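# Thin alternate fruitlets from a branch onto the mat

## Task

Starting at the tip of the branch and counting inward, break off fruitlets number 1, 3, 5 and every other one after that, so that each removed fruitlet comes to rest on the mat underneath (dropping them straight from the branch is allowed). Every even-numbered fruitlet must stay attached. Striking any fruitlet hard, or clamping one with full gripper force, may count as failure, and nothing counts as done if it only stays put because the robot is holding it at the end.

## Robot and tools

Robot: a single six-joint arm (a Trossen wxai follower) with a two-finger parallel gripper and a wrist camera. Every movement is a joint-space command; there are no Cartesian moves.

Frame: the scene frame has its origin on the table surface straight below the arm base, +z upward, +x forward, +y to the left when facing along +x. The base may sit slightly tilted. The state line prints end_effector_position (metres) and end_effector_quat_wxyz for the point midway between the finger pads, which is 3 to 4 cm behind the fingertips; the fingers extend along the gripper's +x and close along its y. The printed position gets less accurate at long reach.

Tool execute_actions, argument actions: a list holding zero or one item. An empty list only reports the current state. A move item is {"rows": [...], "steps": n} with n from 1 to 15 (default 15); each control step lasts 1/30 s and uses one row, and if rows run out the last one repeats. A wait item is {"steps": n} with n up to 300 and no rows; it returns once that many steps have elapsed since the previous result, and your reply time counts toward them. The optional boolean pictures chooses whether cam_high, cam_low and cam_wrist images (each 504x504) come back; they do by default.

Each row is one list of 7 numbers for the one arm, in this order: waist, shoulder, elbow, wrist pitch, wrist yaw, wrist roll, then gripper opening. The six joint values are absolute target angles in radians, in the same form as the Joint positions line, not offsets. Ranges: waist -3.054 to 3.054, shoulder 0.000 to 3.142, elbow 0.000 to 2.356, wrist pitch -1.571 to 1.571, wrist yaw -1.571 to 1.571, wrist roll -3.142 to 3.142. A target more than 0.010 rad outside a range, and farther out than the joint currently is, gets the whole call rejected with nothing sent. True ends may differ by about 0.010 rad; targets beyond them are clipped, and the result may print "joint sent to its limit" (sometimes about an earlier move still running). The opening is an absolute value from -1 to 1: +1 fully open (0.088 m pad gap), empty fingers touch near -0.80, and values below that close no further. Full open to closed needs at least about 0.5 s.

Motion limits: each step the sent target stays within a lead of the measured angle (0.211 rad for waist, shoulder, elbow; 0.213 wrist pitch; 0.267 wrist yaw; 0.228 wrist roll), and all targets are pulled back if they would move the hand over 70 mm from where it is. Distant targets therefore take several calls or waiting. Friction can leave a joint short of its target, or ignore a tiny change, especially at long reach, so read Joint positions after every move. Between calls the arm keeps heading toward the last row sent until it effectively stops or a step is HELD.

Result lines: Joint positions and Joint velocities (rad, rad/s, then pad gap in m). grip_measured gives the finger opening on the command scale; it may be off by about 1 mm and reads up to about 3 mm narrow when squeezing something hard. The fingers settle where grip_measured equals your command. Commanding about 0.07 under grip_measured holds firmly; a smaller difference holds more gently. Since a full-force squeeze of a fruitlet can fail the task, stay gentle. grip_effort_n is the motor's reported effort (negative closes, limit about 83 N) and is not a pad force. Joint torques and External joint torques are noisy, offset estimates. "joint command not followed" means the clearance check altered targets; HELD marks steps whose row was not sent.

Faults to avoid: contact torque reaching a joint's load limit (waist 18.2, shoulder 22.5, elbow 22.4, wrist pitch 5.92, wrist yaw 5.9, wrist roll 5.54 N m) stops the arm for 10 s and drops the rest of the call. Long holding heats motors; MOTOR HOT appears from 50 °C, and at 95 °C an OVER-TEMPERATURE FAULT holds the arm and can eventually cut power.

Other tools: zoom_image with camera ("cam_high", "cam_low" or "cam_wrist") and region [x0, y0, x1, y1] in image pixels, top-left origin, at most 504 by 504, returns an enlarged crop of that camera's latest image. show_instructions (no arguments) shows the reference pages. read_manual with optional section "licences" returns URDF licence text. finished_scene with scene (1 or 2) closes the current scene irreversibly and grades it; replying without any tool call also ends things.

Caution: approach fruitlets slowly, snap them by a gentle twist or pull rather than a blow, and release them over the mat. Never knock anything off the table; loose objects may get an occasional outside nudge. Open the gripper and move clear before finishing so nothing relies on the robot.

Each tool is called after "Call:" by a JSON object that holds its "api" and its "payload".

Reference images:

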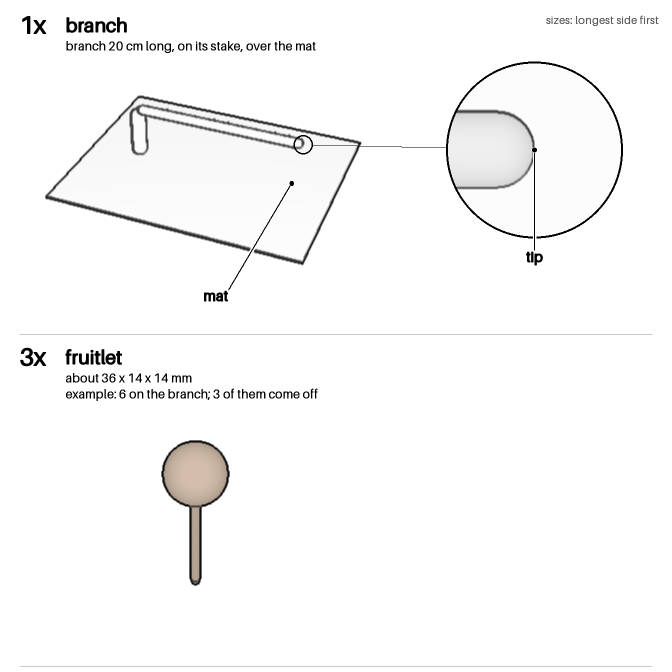

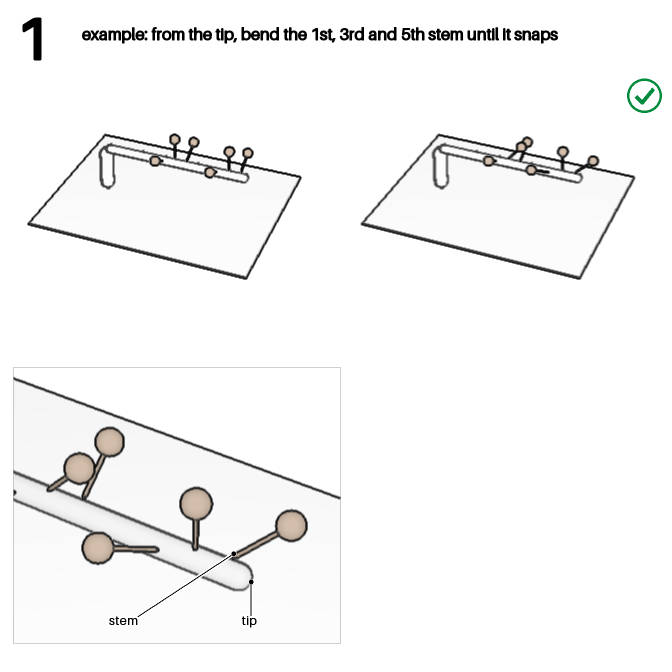

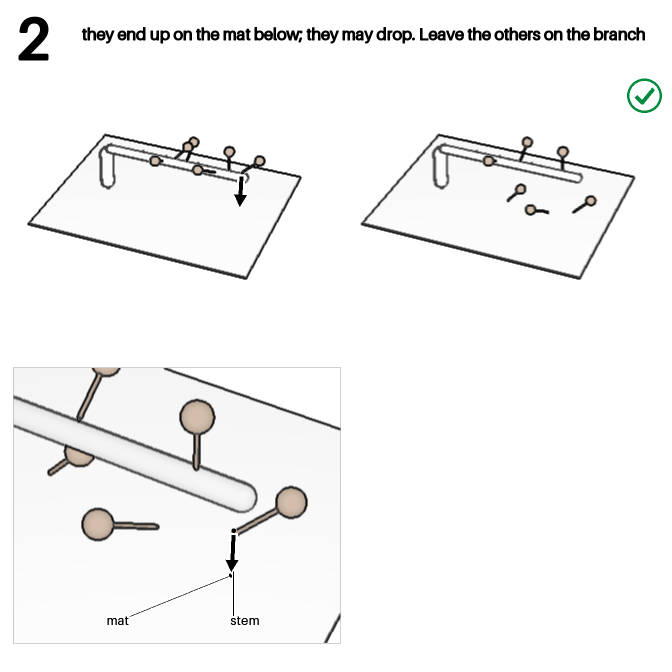

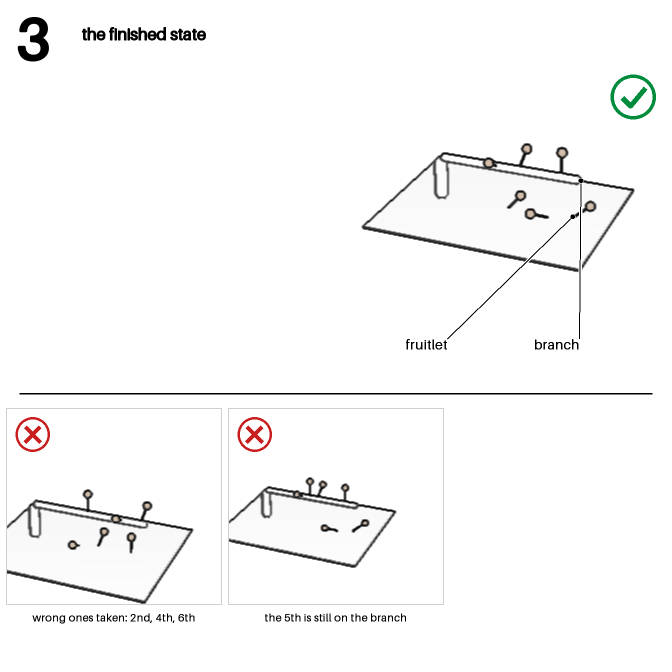

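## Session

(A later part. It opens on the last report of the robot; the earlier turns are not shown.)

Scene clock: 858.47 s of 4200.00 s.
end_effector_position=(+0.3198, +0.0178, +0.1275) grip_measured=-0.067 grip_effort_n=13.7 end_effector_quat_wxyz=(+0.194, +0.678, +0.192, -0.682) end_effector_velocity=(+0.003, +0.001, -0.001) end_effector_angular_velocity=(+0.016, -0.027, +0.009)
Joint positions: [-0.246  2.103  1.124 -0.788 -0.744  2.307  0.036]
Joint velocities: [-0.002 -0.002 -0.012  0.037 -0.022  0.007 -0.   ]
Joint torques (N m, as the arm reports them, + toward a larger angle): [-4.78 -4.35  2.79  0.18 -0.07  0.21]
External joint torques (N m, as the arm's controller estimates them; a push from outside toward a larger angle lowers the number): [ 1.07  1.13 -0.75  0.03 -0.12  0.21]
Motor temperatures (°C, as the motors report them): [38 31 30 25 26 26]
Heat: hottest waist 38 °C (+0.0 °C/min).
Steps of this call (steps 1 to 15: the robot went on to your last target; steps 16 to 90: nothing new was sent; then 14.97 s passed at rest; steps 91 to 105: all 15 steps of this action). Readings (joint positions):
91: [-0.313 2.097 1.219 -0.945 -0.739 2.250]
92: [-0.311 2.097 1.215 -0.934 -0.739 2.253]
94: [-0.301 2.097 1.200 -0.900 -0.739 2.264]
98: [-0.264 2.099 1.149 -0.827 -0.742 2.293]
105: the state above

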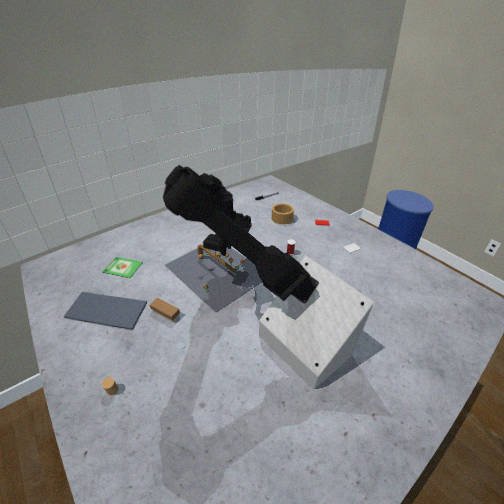

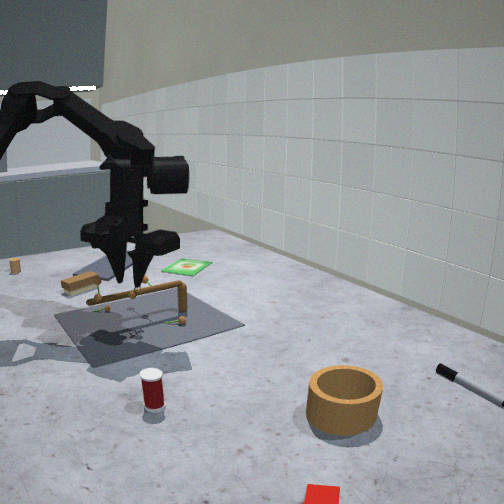

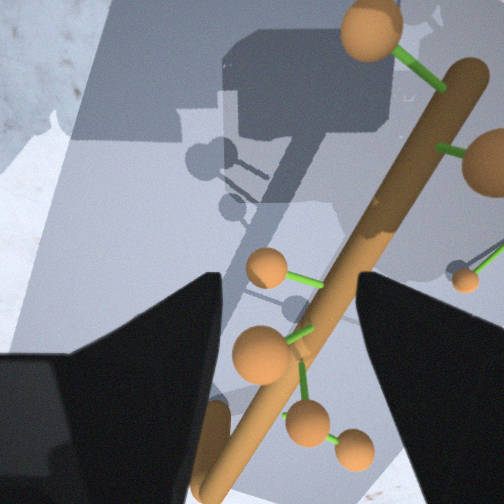

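Call:
{"api": "execute_actions", "payload": {"actions": [{"rows":[[-0.243,2.092,1.114,-0.782,-0.748,2.315,-0.064],[-0.240,2.084,1.108,-0.781,-0.748,2.318,-0.064],[-0.236,2.076,1.101,-0.780,-0.748,2.321,-0.064],[-0.233,2.068,1.095,-0.779,-0.748,2.324,-0.064],[-0.230,2.059,1.088,-0.777,-0.748,2.327,-0.064],[-0.226,2.051,1.082,-0.776,-0.748,2.330,-0.064],[-0.223,2.043,1.075,-0.775,-0.748,2.333,-0.064],[-0.220,2.035,1.069,-0.774,-0.748,2.336,-0.064],[-0.216,2.026,1.062,-0.772,-0.748,2.339,-0.064],[-0.213,2.018,1.056,-0.771,-0.748,2.342,-0.064],[-0.210,2.010,1.049,-0.770,-0.748,2.345,-0.064],[-0.206,2.002,1.043,-0.769,-0.748,2.348,-0.064],[-0.203,1.993,1.036,-0.767,-0.748,2.351,-0.064],[-0.200,1.985,1.030,-0.766,-0.748,2.354,-0.064],[-0.197,1.977,1.023,-0.765,-0.748,2.356,-0.064]],"steps":15}]}}

Scene clock: 873.87 s of 4200.00 s.
end_effector_position=(+0.3060, +0.0375, +0.1278) grip_measured=-0.067 grip_effort_n=14.2 end_effector_quat_wxyz=(+0.202, +0.676, +0.195, -0.681) end_effector_velocity=(-0.041, +0.049, -0.001) end_effector_angular_velocity=(-0.006, +0.007, +0.043)
Joint positions: [-0.208  2.01   1.049 -0.771 -0.745  2.342  0.036]
Joint velocities: [ 0.095 -0.242 -0.198  0.037 -0.007  0.081 -0.   ]
Joint torques (N m, as the arm reports them, + toward a larger angle): [-4.46 -6.12  2.9   0.19 -0.07  0.2 ]
External joint torques (N m, as the arm's controller estimates them; a push from outside toward a larger angle lowers the number): [ 1.07 -1.13 -0.57  0.02 -0.13  0.2 ]
Motor temperatures (°C, as the motors report them): [38 31 30 25 26 26]
Heat: hottest waist 38 °C (+1.0 °C/min).
Steps of this call (steps 1 to 15: the robot went on to your last target; steps 16 to 90: nothing new was sent; then 11.90 s passed at rest; steps 91 to 105: all 15 steps of this action). Readings (joint positions):
91: [-0.246 2.103 1.122 -0.784 -0.744 2.309]
92: [-0.245 2.103 1.121 -0.784 -0.744 2.310]
94: [-0.243 2.097 1.114 -0.782 -0.744 2.313]
98: [-0.231 2.069 1.092 -0.779 -0.744 2.323]
105: the state above

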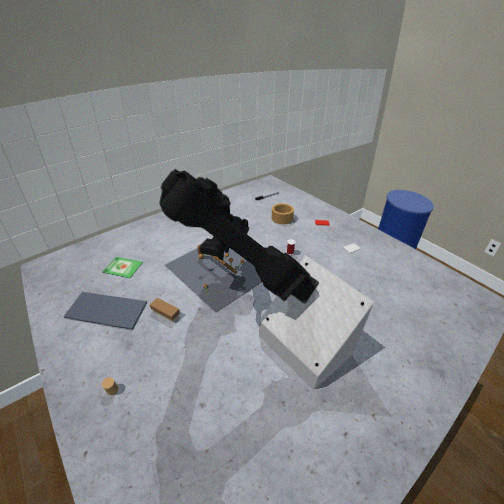

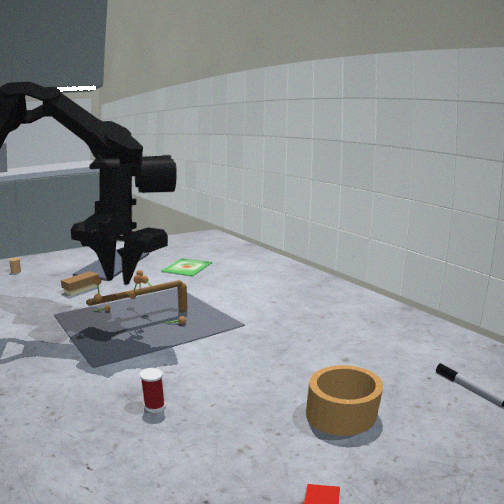

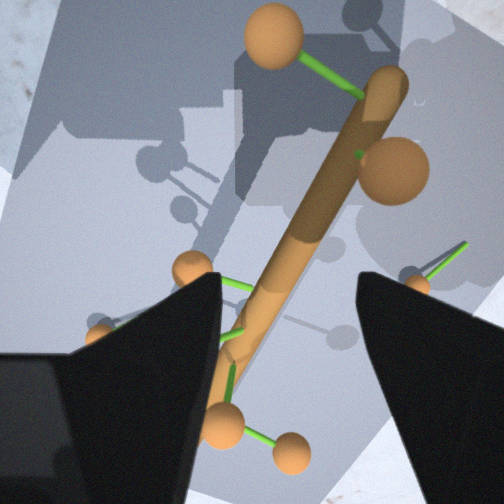

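Call:
{"api": "execute_actions", "payload": {"actions": [{"rows":[[-0.208,1.985,1.05,-0.79,-0.748,2.35,-0.064],[-0.218,1.985,1.07,-0.812,-0.748,2.348,-0.064],[-0.222,1.995,1.078,-0.813,-0.748,2.345,-0.064],[-0.226,2.008,1.086,-0.814,-0.748,2.343,-0.064],[-0.230,2.021,1.094,-0.815,-0.748,2.34,-0.064],[-0.234,2.034,1.102,-0.815,-0.748,2.338,-0.064],[-0.238,2.047,1.110,-0.816,-0.748,2.335,-0.064],[-0.242,2.060,1.118,-0.816,-0.748,2.333,-0.064],[-0.246,2.072,1.126,-0.817,-0.748,2.33,-0.064],[-0.250,2.084,1.134,-0.817,-0.748,2.328,-0.064],[-0.254,2.096,1.142,-0.818,-0.748,2.325,-0.064],[-0.258,2.108,1.150,-0.818,-0.748,2.32,-0.064]],"steps":15}], "pictures": false}}

Call:
{"api": "execute_actions", "payload": {"actions": [{"rows":[[-0.258,2.108,1.150,-0.818,-0.748,2.318,-0.064]],"steps":10}]}}

Scene clock: 894.17 s of 4200.00 s.
end_effector_position=(+0.3205, +0.0208, +0.1340) grip_measured=-0.067 grip_effort_n=14.2 end_effector_quat_wxyz=(+0.185, +0.683, +0.182, -0.683) end_effector_velocity=(+0.003, -0.030, -0.008) end_effector_angular_velocity=(+0.029, +0.036, -0.057)
Joint positions: [-0.253  2.088  1.133 -0.814 -0.745  2.329  0.036]
Joint velocities: [-0.051  0.134  0.066 -0.037 -0.007 -0.051 -0.   ]
Joint torques (N m, as the arm reports them, + toward a larger angle): [-4.9  -4.54  4.95 -0.08 -0.04 -0.28]
External joint torques (N m, as the arm's controller estimates them; a push from outside toward a larger angle lowers the number): [ 0.76  1.22  1.17 -0.22 -0.05 -0.28]
Motor temperatures (°C, as the motors report them): [38 32 30 25 26 26]
Heat: hottest waist 38 °C (+1.0 °C/min).
Steps of this call (steps 1 to 30: the robot went on to your last target; steps 31 to 90: nothing new was sent; then 16.80 s passed at rest; steps 91 to 105: all 15 steps of this action). Readings (joint positions):
91: [-0.200 1.987 1.031 -0.769 -0.745 2.350]
92: [-0.202 1.987 1.036 -0.780 -0.745 2.350]
94: [-0.209 1.988 1.049 -0.797 -0.745 2.350]
98: [-0.228 2.015 1.091 -0.807 -0.745 2.345]
105: the state above

Scene clock: 894.50 s of 4200.00 s.
end_effector_position=(+0.3224, +0.0194, +0.1342) grip_measured=-0.067 grip_effort_n=13.7 end_effector_quat_wxyz=(+0.186, +0.683, +0.183, -0.683) end_effector_velocity=(-0.005, -0.001, -0.000) end_effector_angular_velocity=(+0.014, +0.015, -0.020)
Joint positions: [-0.256  2.096  1.142 -0.816 -0.745  2.324  0.036]
Joint velocities: [-0.007  0.007 -0.002 -0.022 -0.007 -0.007 -0.   ]
Joint torques (N m, as the arm reports them, + toward a larger angle): [-5.05 -4.1   4.72 -0.08 -0.05 -0.26]
External joint torques (N m, as the arm's controller estimates them; a push from outside toward a larger angle lowers the number): [ 0.87  1.33  1.06 -0.26 -0.1  -0.26]
Motor temperatures (°C, as the motors report them): [38 32 30 25 26 26]
Heat: hottest waist 38 °C (+1.0 °C/min).
Steps of this call (steps 1 to 10: all 10 steps of this action). Readings (joint positions):
1: [-0.255 2.092 1.135 -0.815 -0.745 2.328]
2: [-0.255 2.093 1.136 -0.816 -0.745 2.327]
4: [-0.255 2.095 1.139 -0.816 -0.745 2.326]
8: [-0.255 2.096 1.142 -0.816 -0.745 2.325]
10: the state above

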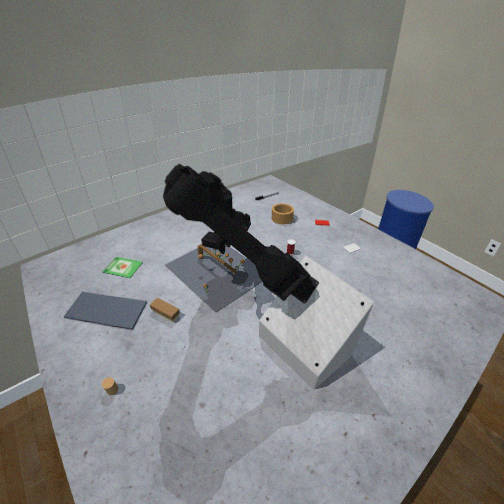

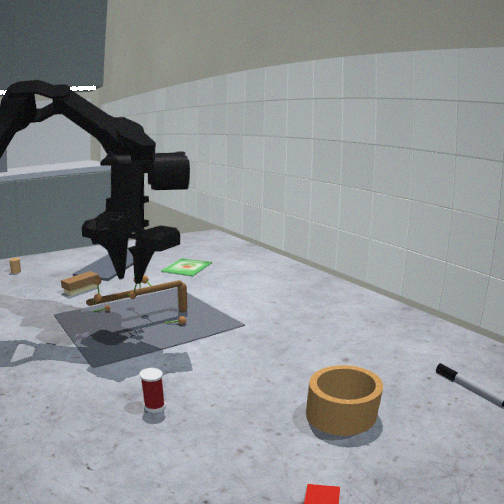

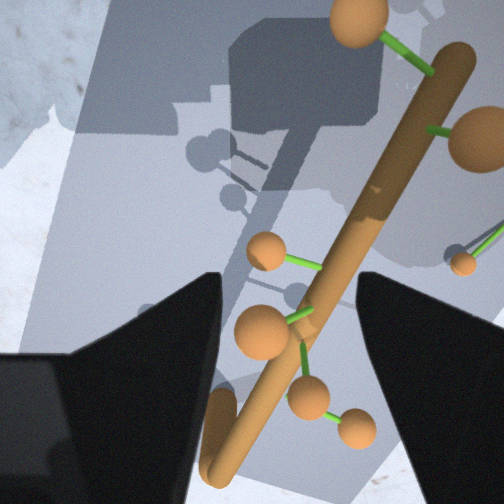

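Call:
{"api": "execute_actions", "payload": {"actions": [{"rows":[[-0.243,2.113,1.128,-0.78,-0.749,2.33,-0.064],[-0.227,2.118,1.105,-0.742,-0.75,2.345,-0.064]],"steps":15}]}}

Scene clock: 918.83 s of 4200.00 s.
end_effector_position=(+0.3224, +0.0184, +0.1211) grip_measured=-0.067 grip_effort_n=14.2 end_effector_quat_wxyz=(+0.196, +0.681, +0.189, -0.680) end_effector_velocity=(-0.000, +0.003, -0.001) end_effector_angular_velocity=(+0.021, -0.005, +0.011)
Joint positions: [-0.229  2.108  1.113 -0.745 -0.747  2.339  0.036]
Joint velocities: [ 0.002 -0.002 -0.007  0.007 -0.022 -0.007 -0.   ]
Joint torques (N m, as the arm reports them, + toward a larger angle): [-4.72 -4.28  2.89  0.22 -0.07  0.22]
External joint torques (N m, as the arm's controller estimates them; a push from outside toward a larger angle lowers the number): [ 1.12  1.19 -0.65  0.02 -0.12  0.22]
Motor temperatures (°C, as the motors report them): [39 31 30 25 26 26]
Heat: hottest waist 39 °C (+1.0 °C/min).
Steps of this call (steps 1 to 15: the robot went on to your last target; steps 16 to 90: nothing new was sent; then 20.83 s passed at rest; steps 91 to 105: all 15 steps of this action). Readings (joint positions):
91: [-0.255 2.097 1.142 -0.813 -0.745 2.324]
92: [-0.253 2.098 1.137 -0.794 -0.745 2.324]
94: [-0.242 2.101 1.129 -0.769 -0.746 2.329]
98: [-0.230 2.108 1.115 -0.753 -0.747 2.336]
105: the state above

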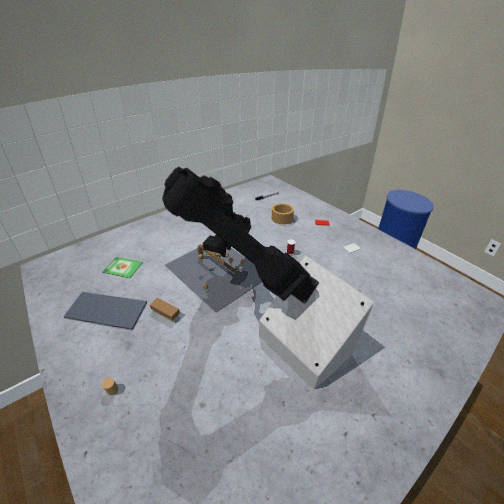

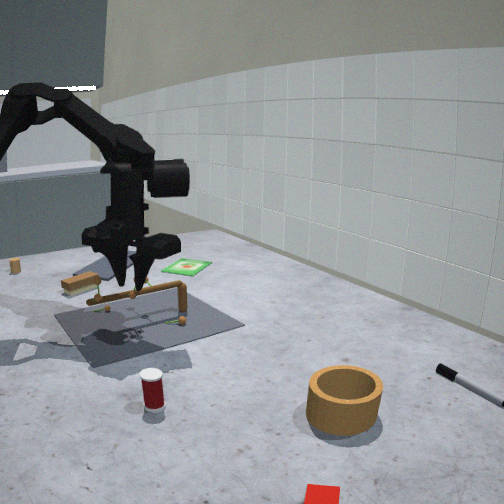

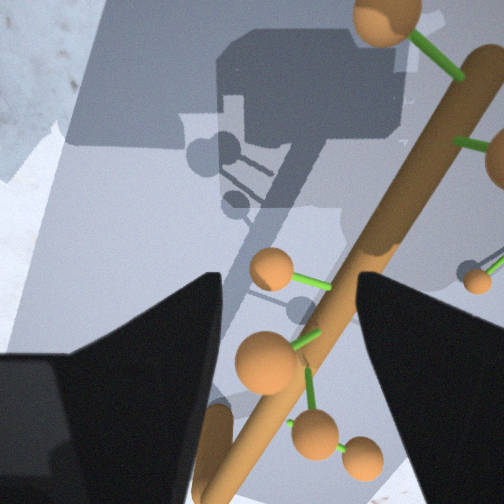

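Call:
{"api": "execute_actions", "payload": {"actions": [{"rows":[[-0.225,2.094,1.101,-0.741,-0.75,2.347,-0.064],[-0.222,2.088,1.096,-0.740,-0.75,2.349,-0.064],[-0.220,2.082,1.092,-0.740,-0.75,2.351,-0.064],[-0.218,2.077,1.087,-0.739,-0.75,2.353,-0.064],[-0.215,2.071,1.083,-0.738,-0.75,2.355,-0.064],[-0.213,2.065,1.078,-0.737,-0.75,2.357,-0.064],[-0.211,2.060,1.074,-0.736,-0.75,2.359,-0.064],[-0.209,2.054,1.069,-0.736,-0.75,2.361,-0.064],[-0.206,2.048,1.065,-0.735,-0.75,2.363,-0.064],[-0.204,2.043,1.060,-0.734,-0.75,2.365,-0.064],[-0.202,2.037,1.056,-0.733,-0.75,2.367,-0.064],[-0.199,2.031,1.051,-0.732,-0.75,2.369,-0.064],[-0.197,2.026,1.047,-0.732,-0.75,2.371,-0.064],[-0.195,2.020,1.042,-0.731,-0.75,2.373,-0.064]],"steps":15}]}}

Scene clock: 960.67 s of 4200.00 s.
end_effector_position=(+0.3119, +0.0328, +0.1214) grip_measured=-0.067 grip_effort_n=13.7 end_effector_quat_wxyz=(+0.201, +0.679, +0.192, -0.680) end_effector_velocity=(-0.028, +0.029, -0.000) end_effector_angular_velocity=(-0.010, +0.028, +0.001)
Joint positions: [-0.202  2.041  1.059 -0.735 -0.747  2.363  0.036]
Joint velocities: [ 0.056 -0.139 -0.115 -0.007  0.007  0.051  0.   ]
Joint torques (N m, as the arm reports them, + toward a larger angle): [-4.56 -6.07  2.91  0.23 -0.07  0.21]
External joint torques (N m, as the arm's controller estimates them; a push from outside toward a larger angle lowers the number): [ 1.24 -1.05 -0.58  0.01 -0.14  0.21]
Motor temperatures (°C, as the motors report them): [39 31 30 25 26 26]
Heat: hottest waist 39 °C (+1.0 °C/min).
Steps of this call (steps 1 to 15: the robot went on to your last target; steps 16 to 90: nothing new was sent; then 38.33 s passed at rest; steps 91 to 105: all 15 steps of this action). Readings (joint positions):
91: [-0.229 2.108 1.112 -0.744 -0.747 2.339]
92: [-0.229 2.108 1.110 -0.743 -0.747 2.340]
94: [-0.226 2.103 1.104 -0.742 -0.747 2.343]
98: [-0.218 2.082 1.088 -0.740 -0.747 2.350]
105: the state above

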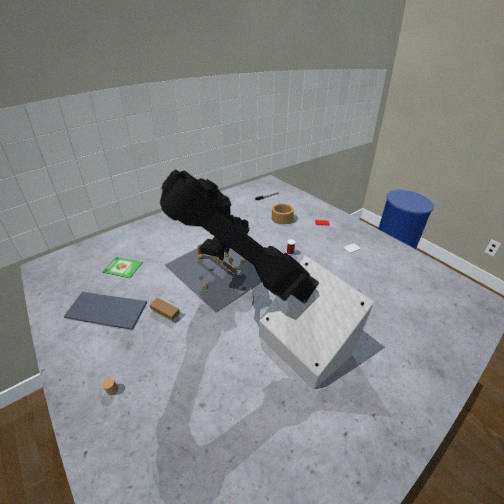

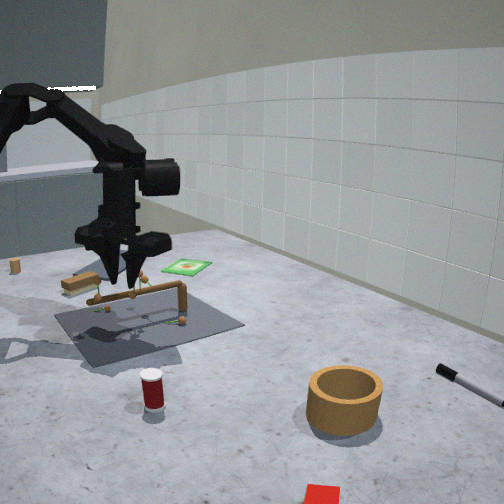

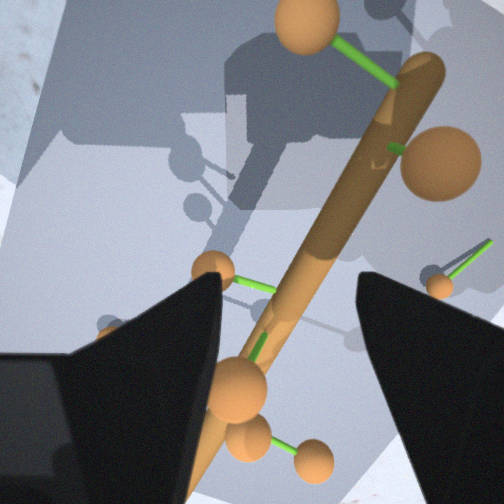

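Call:
{"api": "execute_actions", "payload": {"actions": [{"rows":[[-0.193,2.015,1.039,-0.731,-0.75,2.375,-0.064],[-0.190,2.009,1.035,-0.730,-0.75,2.377,-0.064],[-0.188,2.004,1.031,-0.730,-0.75,2.379,-0.064],[-0.185,1.999,1.028,-0.729,-0.75,2.381,-0.064],[-0.183,1.993,1.024,-0.729,-0.75,2.383,-0.064],[-0.180,1.988,1.021,-0.728,-0.75,2.385,-0.064],[-0.178,1.983,1.017,-0.728,-0.75,2.387,-0.064],[-0.175,1.977,1.014,-0.727,-0.75,2.389,-0.064],[-0.173,1.972,1.010,-0.727,-0.75,2.391,-0.064],[-0.170,1.967,1.007,-0.726,-0.75,2.393,-0.064],[-0.168,1.961,1.003,-0.726,-0.75,2.395,-0.064],[-0.165,1.956,1.000,-0.725,-0.75,2.397,-0.064],[-0.163,1.951,0.996,-0.725,-0.75,2.399,-0.064],[-0.160,1.945,0.993,-0.724,-0.75,2.401,-0.064],[-0.158,1.940,0.989,-0.724,-0.75,2.403,-0.064]],"steps":15}]}}

Call:
{"api": "execute_actions", "payload": {"actions": [{"steps":10}]}}

Scene clock: 981.23 s of 4200.00 s.
end_effector_position=(+0.3013, +0.0498, +0.1218) grip_measured=-0.067 grip_effort_n=13.7 end_effector_quat_wxyz=(+0.208, +0.676, +0.197, -0.679) end_effector_velocity=(-0.022, +0.036, +0.002) end_effector_angular_velocity=(-0.002, -0.007, +0.052)
Joint positions: [-0.168  1.965  1.007 -0.727 -0.747  2.391  0.036]
Joint velocities: [ 0.071 -0.164 -0.11   0.022 -0.007  0.051 -0.   ]
Joint torques (N m, as the arm reports them, + toward a larger angle): [-4.31 -5.97  2.79  0.19 -0.07  0.21]
External joint torques (N m, as the arm's controller estimates them; a push from outside toward a larger angle lowers the number): [ 1.15 -1.06 -0.63  0.02 -0.13  0.21]
Motor temperatures (°C, as the motors report them): [38 32 29 25 26 26]
Heat: hottest waist 38 °C (-1.0 °C/min).
Steps of this call (steps 1 to 30: the robot went on to your last target; steps 31 to 90: nothing new was sent; then 17.07 s passed at rest; steps 91 to 105: all 15 steps of this action). Readings (joint positions):
91: [-0.198 2.030 1.049 -0.733 -0.747 2.367]
92: [-0.197 2.028 1.047 -0.732 -0.747 2.368]
94: [-0.194 2.021 1.043 -0.732 -0.747 2.371]
98: [-0.185 2.002 1.030 -0.731 -0.747 2.378]
105: the state above

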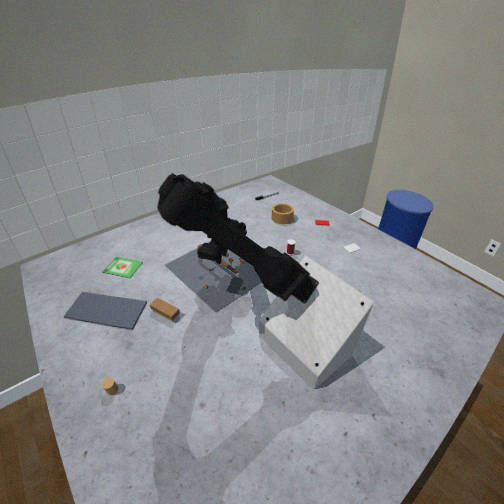

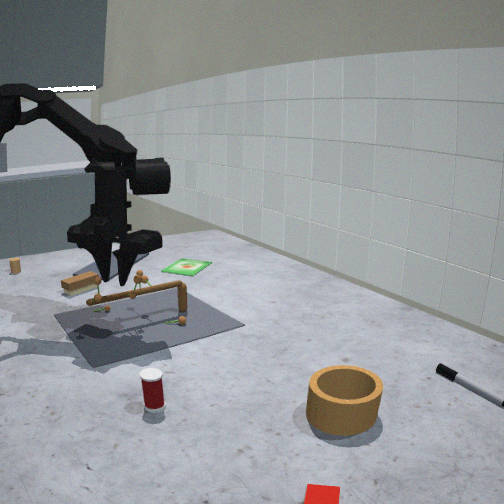

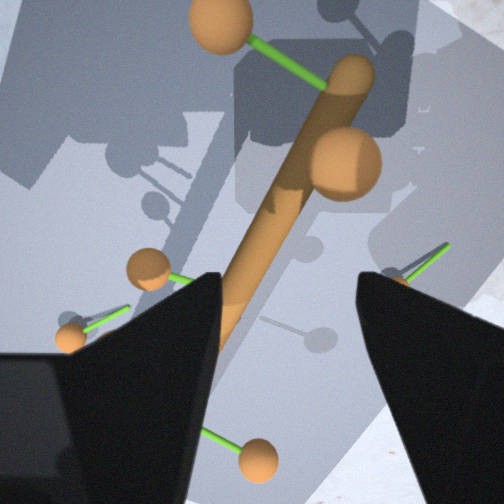

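Scene clock: 981.57 s of 4200.00 s.
end_effector_position=(+0.2992, +0.0529, +0.1219) grip_measured=-0.067 grip_effort_n=13.7 end_effector_quat_wxyz=(+0.209, +0.676, +0.198, -0.679) end_effector_velocity=(-0.004, +0.001, +0.000) end_effector_angular_velocity=(+0.009, +0.006, -0.003)
Joint positions: [-0.161  1.951  0.997 -0.727 -0.747  2.397  0.036]
Joint velocities: [-0.002 -0.007 -0.012 -0.007 -0.007 -0.007 -0.   ]
Joint torques (N m, as the arm reports them, + toward a larger angle): [-4.26 -5.91  2.82  0.2  -0.05  0.2 ]
External joint torques (N m, as the arm's controller estimates them; a push from outside toward a larger angle lowers the number): [ 1.13 -1.03 -0.56  0.04 -0.12  0.2 ]
Motor temperatures (°C, as the motors report them): [38 32 29 25 26 26]
Heat: hottest waist 38 °C (-1.0 °C/min).
Steps of this call (steps 1 to 10: the robot went on to your last target). Readings (joint positions):
1: [-0.165 1.960 1.004 -0.727 -0.747 2.393]
2: [-0.163 1.957 1.002 -0.727 -0.747 2.394]
4: [-0.161 1.953 0.999 -0.727 -0.747 2.395]
8: [-0.161 1.951 0.998 -0.727 -0.747 2.396]
10: the state above

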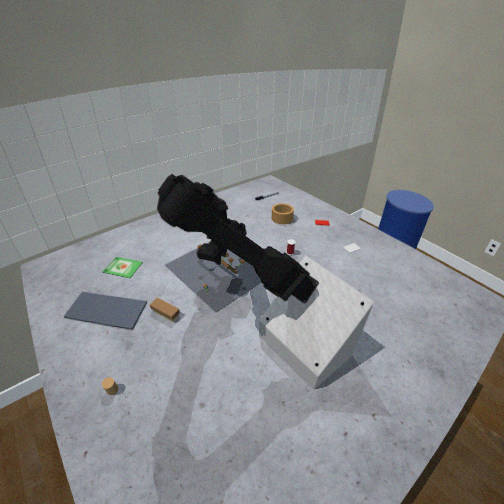

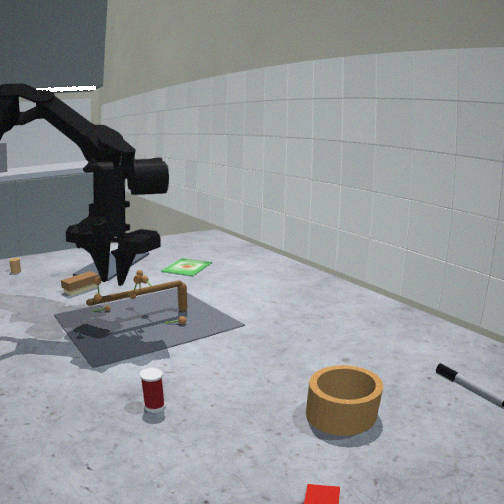

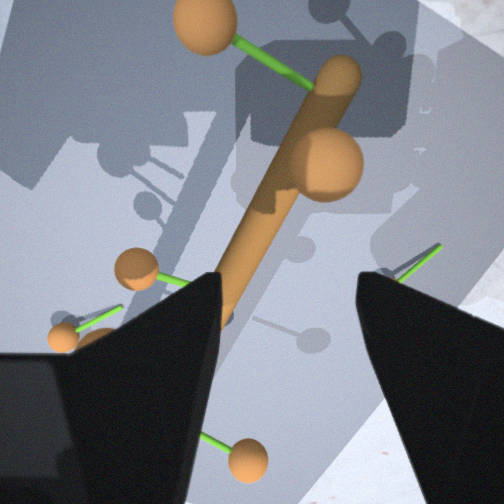

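Call:
{"api": "zoom_image", "payload": {"camera": "cam_low", "region": [50, 230, 250, 350]}}

Region (50, 230, 250, 350) of cam_low's 504x504 image, scaled by 2.520, with more detail than that image has; it fills the top 302 rows of this view, and the rest is white.

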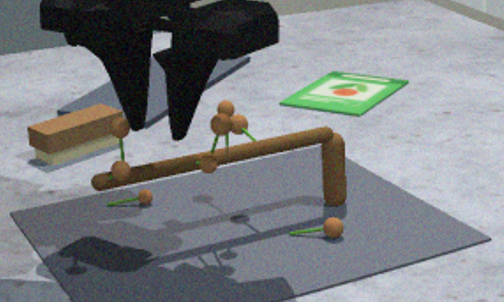

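Call:
{"api": "execute_actions", "payload": {"actions": [{"rows":[[-0.175,1.94,1.02,-0.76,-0.75,2.385,-0.064],[-0.19,1.932,1.04,-0.80,-0.75,2.37,-0.064],[-0.205,1.925,1.06,-0.84,-0.75,2.355,-0.064],[-0.22,1.918,1.075,-0.875,-0.75,2.34,-0.064],[-0.22,1.918,1.075,-0.875,-0.75,2.34,-0.064],[-0.22,1.918,1.075,-0.875,-0.75,2.34,-0.064],[-0.23,1.95,1.10,-0.88,-0.75,2.33,-0.064],[-0.24,1.985,1.125,-0.885,-0.75,2.32,-0.064],[-0.25,2.02,1.15,-0.89,-0.75,2.31,-0.064],[-0.26,2.05,1.175,-0.895,-0.75,2.305,-0.064],[-0.27,2.08,1.20,-0.90,-0.75,2.295,-0.064],[-0.283,2.114,1.228,-0.902,-0.75,2.289,-0.064]],"steps":15}], "pictures": false}}

Call:
{"api": "execute_actions", "payload": {"actions": [{"rows":[[-0.275,2.118,1.218,-0.88,-0.75,2.296,-0.064],[-0.275,2.118,1.218,-0.88,-0.75,2.296,-0.064],[-0.275,2.118,1.218,-0.88,-0.75,2.296,-0.064],[-0.275,2.118,1.218,-0.88,-0.75,2.296,-0.064],[-0.275,2.118,1.218,-0.88,-0.75,2.296,-0.064],[-0.268,2.122,1.205,-0.862,-0.75,2.303,-0.064],[-0.262,2.125,1.195,-0.846,-0.75,2.31,-0.064],[-0.255,2.128,1.182,-0.830,-0.75,2.316,-0.064]],"steps":15}]}}

Scene clock: 1048.10 s of 4200.00 s.
end_effector_position=(+0.3306, +0.0260, +0.1517) grip_measured=-0.067 grip_effort_n=13.7 end_effector_quat_wxyz=(+0.188, +0.687, +0.185, -0.677) end_effector_velocity=(-0.003, -0.087, -0.018) end_effector_angular_velocity=(+0.102, +0.130, -0.265)
Joint positions: [-0.274  2.079  1.199 -0.891 -0.749  2.303  0.036]
Joint velocities: [-0.164  0.369  0.164 -0.154 -0.022 -0.095 -0.   ]
Joint torques (N m, as the arm reports them, + toward a larger angle): [-4.67 -5.06  5.1  -0.19  0.   -0.24]
External joint torques (N m, as the arm's controller estimates them; a push from outside toward a larger angle lowers the number): [ 0.72  1.01  1.13 -0.25  0.01 -0.24]
Motor temperatures (°C, as the motors report them): [38 33 29 25 26 26]
Heat: hottest waist 38 °C (+0.0 °C/min).
Steps of this call (steps 1 to 30: the robot went on to your last target; steps 31 to 90: nothing new was sent; then 63.03 s passed at rest; steps 91 to 105: all 15 steps of this action). Readings (joint positions):
91: [-0.162 1.950 0.998 -0.731 -0.747 2.397]
92: [-0.165 1.950 1.004 -0.748 -0.747 2.395]
94: [-0.181 1.947 1.025 -0.800 -0.747 2.377]
98: [-0.217 1.940 1.073 -0.858 -0.748 2.348]
105: the state above

Scene clock: 1048.60 s of 4200.00 s.
end_effector_position=(+0.3330, +0.0195, +0.1377) grip_measured=-0.067 grip_effort_n=13.7 end_effector_quat_wxyz=(+0.193, +0.684, +0.189, -0.678) end_effector_velocity=(-0.002, -0.003, -0.004) end_effector_angular_velocity=(-0.007, +0.002, -0.004)
Joint positions: [-0.257  2.117  1.191 -0.836 -0.749  2.308  0.036]
Joint velocities: [ 0.002  0.002 -0.017  0.022  0.007  0.007 -0.   ]
Joint torques (N m, as the arm reports them, + toward a larger angle): [-4.9  -4.42  3.19  0.22  0.    0.21]
External joint torques (N m, as the arm's controller estimates them; a push from outside toward a larger angle lowers the number): [ 1.17  1.33 -0.61  0.02 -0.04  0.21]
Motor temperatures (°C, as the motors report them): [38 33 29 25 26 26]
Heat: hottest waist 38 °C (+0.0 °C/min).
Steps of this call (steps 1 to 15: all 15 steps of this action). Readings (joint positions):
1: [-0.278 2.089 1.202 -0.892 -0.749 2.303]
2: [-0.278 2.094 1.202 -0.891 -0.749 2.303]
4: [-0.277 2.101 1.205 -0.887 -0.749 2.302]
8: [-0.272 2.108 1.204 -0.861 -0.749 2.302]
15: the state above

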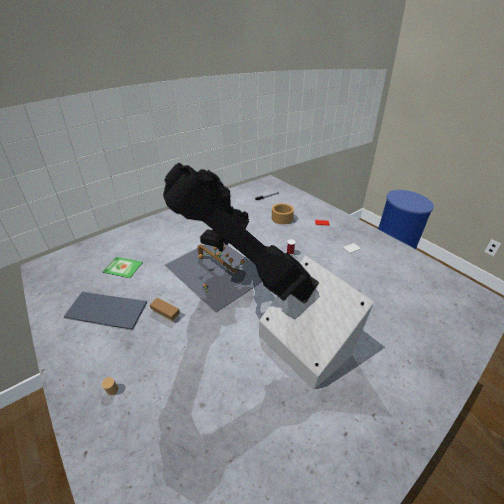

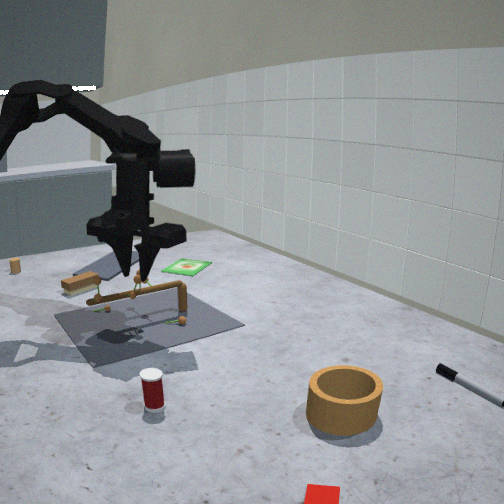

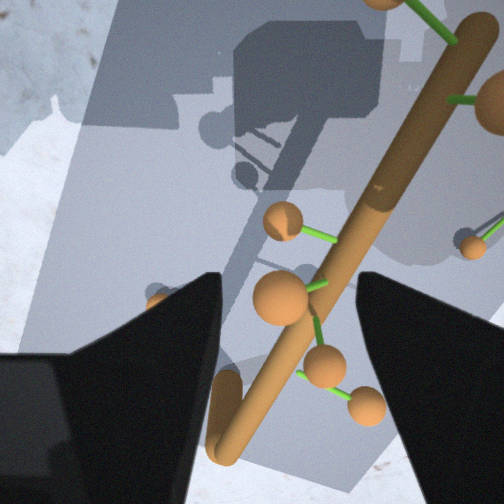

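Call:
{"api": "execute_actions", "payload": {"actions": [{"rows":[[-0.247,2.132,1.172,-0.81,-0.75,2.324,-0.064],[-0.239,2.136,1.162,-0.79,-0.75,2.332,-0.064],[-0.231,2.14,1.152,-0.768,-0.75,2.34,-0.064],[-0.223,2.144,1.143,-0.747,-0.75,2.347,-0.064]],"steps":15}]}}

Scene clock: 1058.13 s of 4200.00 s.
end_effector_position=(+0.3311, +0.0173, +0.1201) grip_measured=-0.067 grip_effort_n=13.7 end_effector_quat_wxyz=(+0.198, +0.681, +0.191, -0.678) end_effector_velocity=(-0.004, -0.000, -0.001) end_effector_angular_velocity=(+0.010, +0.009, -0.021)
Joint positions: [-0.225  2.134  1.151 -0.751 -0.749  2.34   0.036]
Joint velocities: [-0.002  0.002 -0.007 -0.007 -0.007  0.007  0.   ]
Joint torques (N m, as the arm reports them, + toward a larger angle): [-4.89 -4.44  2.95  0.21  0.01  0.21]
External joint torques (N m, as the arm's controller estimates them; a push from outside toward a larger angle lowers the number): [ 1.16  1.08 -0.52  0.03 -0.05  0.21]
Motor temperatures (°C, as the motors report them): [38 32 29 25 26 26]
Heat: hottest waist 38 °C (+0.0 °C/min).
Steps of this call (steps 1 to 15: the robot went on to your last target; steps 16 to 90: nothing new was sent; then 6.03 s passed at rest; steps 91 to 105: all 15 steps of this action). Readings (joint positions):
91: [-0.257 2.118 1.188 -0.827 -0.749 2.312]
92: [-0.255 2.118 1.184 -0.818 -0.749 2.316]
94: [-0.246 2.122 1.173 -0.790 -0.749 2.326]
98: [-0.227 2.132 1.154 -0.762 -0.749 2.337]
105: the state above

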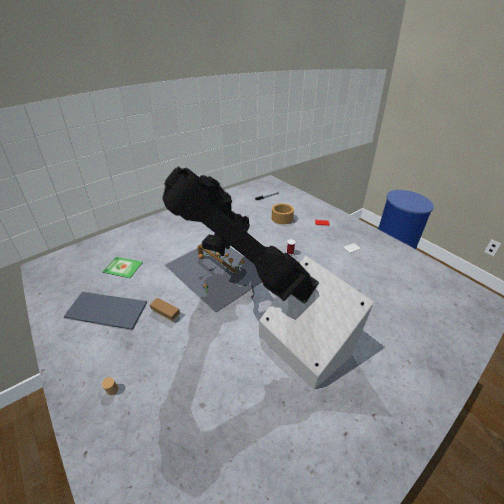

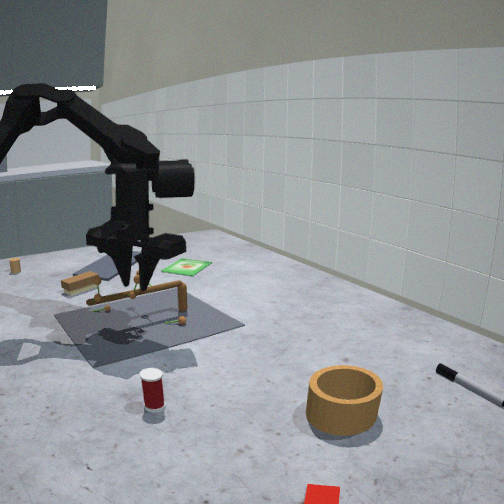

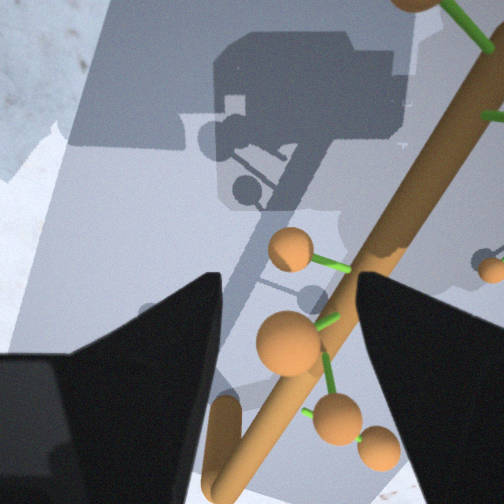

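Call:
{"api": "execute_actions", "payload": {"actions": [{"rows":[[-0.220,2.118,1.138,-0.746,-0.75,2.350,-0.064],[-0.216,2.111,1.134,-0.746,-0.75,2.352,-0.064],[-0.213,2.104,1.129,-0.745,-0.75,2.355,-0.064],[-0.209,2.097,1.125,-0.745,-0.75,2.357,-0.064],[-0.206,2.090,1.120,-0.744,-0.75,2.360,-0.064],[-0.203,2.083,1.115,-0.743,-0.75,2.363,-0.064],[-0.199,2.076,1.111,-0.743,-0.75,2.365,-0.064],[-0.196,2.069,1.106,-0.742,-0.75,2.368,-0.064],[-0.192,2.062,1.102,-0.742,-0.75,2.370,-0.064],[-0.189,2.055,1.097,-0.741,-0.75,2.373,-0.064],[-0.186,2.047,1.092,-0.740,-0.75,2.376,-0.064],[-0.182,2.040,1.088,-0.740,-0.75,2.378,-0.064],[-0.179,2.033,1.083,-0.739,-0.75,2.381,-0.064],[-0.175,2.026,1.079,-0.739,-0.75,2.383,-0.064],[-0.172,2.019,1.074,-0.738,-0.75,2.386,-0.064]],"steps":15}]}}

Call:
{"api": "execute_actions", "payload": {"actions": [{"steps":10}]}}

Scene clock: 1069.47 s of 4200.00 s.
end_effector_position=(+0.3212, +0.0388, +0.1213) grip_measured=-0.067 grip_effort_n=14.2 end_effector_quat_wxyz=(+0.208, +0.678, +0.197, -0.677) end_effector_velocity=(-0.030, +0.053, +0.002) end_effector_angular_velocity=(-0.003, +0.014, +0.044)
Joint positions: [-0.184  2.048  1.094 -0.742 -0.749  2.372  0.036]
Joint velocities: [ 0.1   -0.212 -0.144  0.007 -0.007  0.081 -0.   ]
Joint torques (N m, as the arm reports them, + toward a larger angle): [-4.63 -6.41  2.79  0.19  0.01  0.19]
External joint torques (N m, as the arm's controller estimates them; a push from outside toward a larger angle lowers the number): [ 1.18 -1.09 -0.66  0.02 -0.05  0.19]
Motor temperatures (°C, as the motors report them): [39 32 29 25 26 26]
Heat: hottest waist 39 °C (+1.0 °C/min).
Steps of this call (steps 1 to 15: the robot went on to your last target; steps 16 to 90: nothing new was sent; then 7.83 s passed at rest; steps 91 to 105: all 15 steps of this action). Readings (joint positions):
91: [-0.225 2.134 1.150 -0.749 -0.749 2.342]
92: [-0.224 2.133 1.148 -0.748 -0.749 2.343]
94: [-0.221 2.127 1.141 -0.748 -0.749 2.346]
98: [-0.208 2.101 1.125 -0.746 -0.749 2.355]
105: the state above

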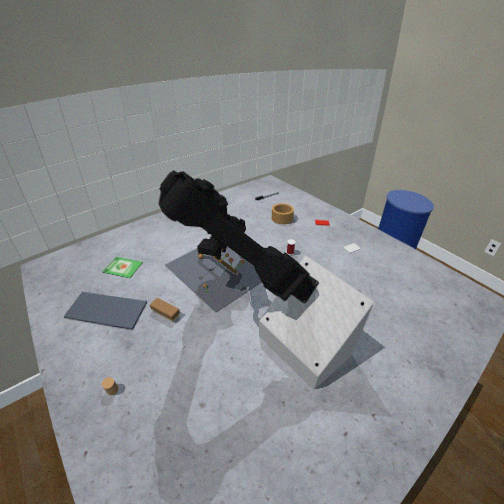

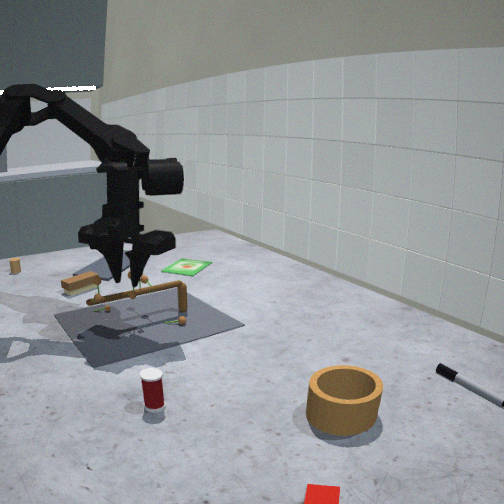

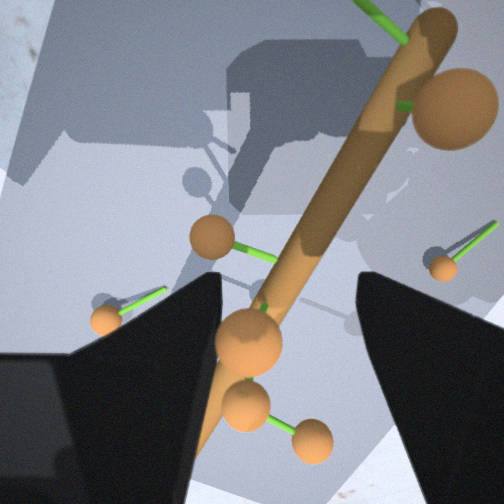

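Scene clock: 1069.80 s of 4200.00 s.
end_effector_position=(+0.3187, +0.0433, +0.1214) grip_measured=-0.067 grip_effort_n=14.2 end_effector_quat_wxyz=(+0.209, +0.677, +0.199, -0.677) end_effector_velocity=(-0.003, +0.001, -0.000) end_effector_angular_velocity=(+0.009, +0.006, -0.003)
Joint positions: [-0.176  2.03   1.082 -0.74  -0.749  2.379  0.036]
Joint velocities: [-0.002 -0.002 -0.007 -0.007 -0.007 -0.007 -0.   ]
Joint torques (N m, as the arm reports them, + toward a larger angle): [-4.54 -6.39  2.86  0.19  0.01  0.22]
External joint torques (N m, as the arm's controller estimates them; a push from outside toward a larger angle lowers the number): [ 1.21 -1.09 -0.64  0.   -0.05  0.22]
Motor temperatures (°C, as the motors report them): [39 32 29 25 26 26]
Heat: hottest waist 39 °C (+1.0 °C/min).
Steps of this call (steps 1 to 10: the robot went on to your last target). Readings (joint positions):
1: [-0.181 2.043 1.091 -0.742 -0.749 2.375]
2: [-0.179 2.038 1.088 -0.742 -0.749 2.376]
4: [-0.176 2.033 1.085 -0.741 -0.749 2.378]
8: [-0.176 2.030 1.083 -0.740 -0.749 2.379]
10: the state above

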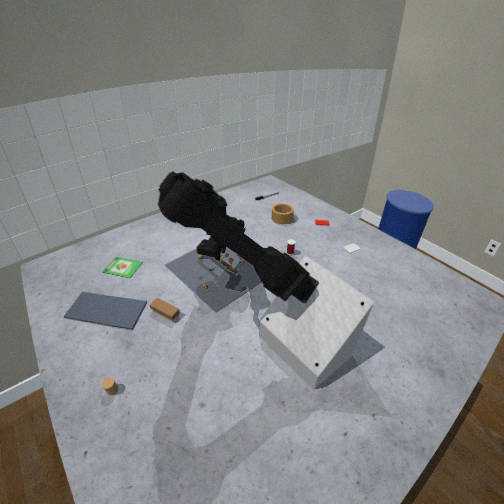

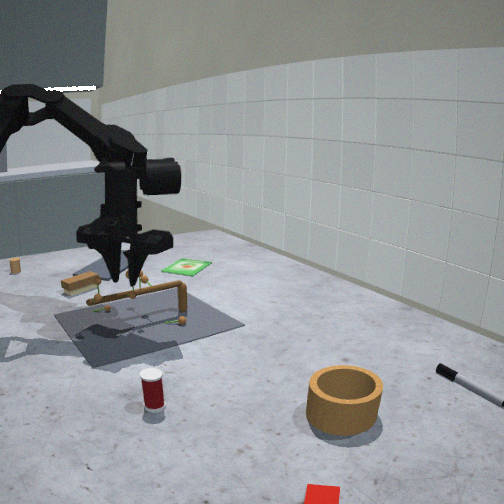

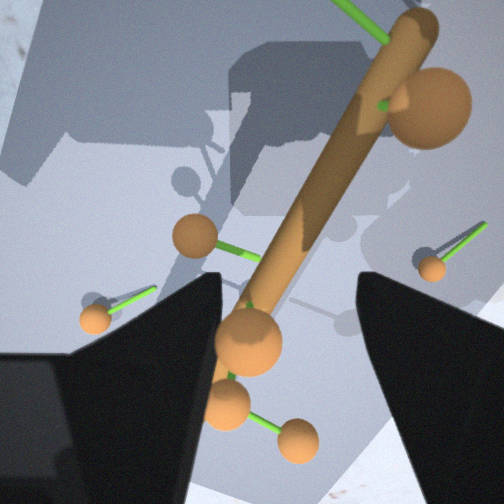

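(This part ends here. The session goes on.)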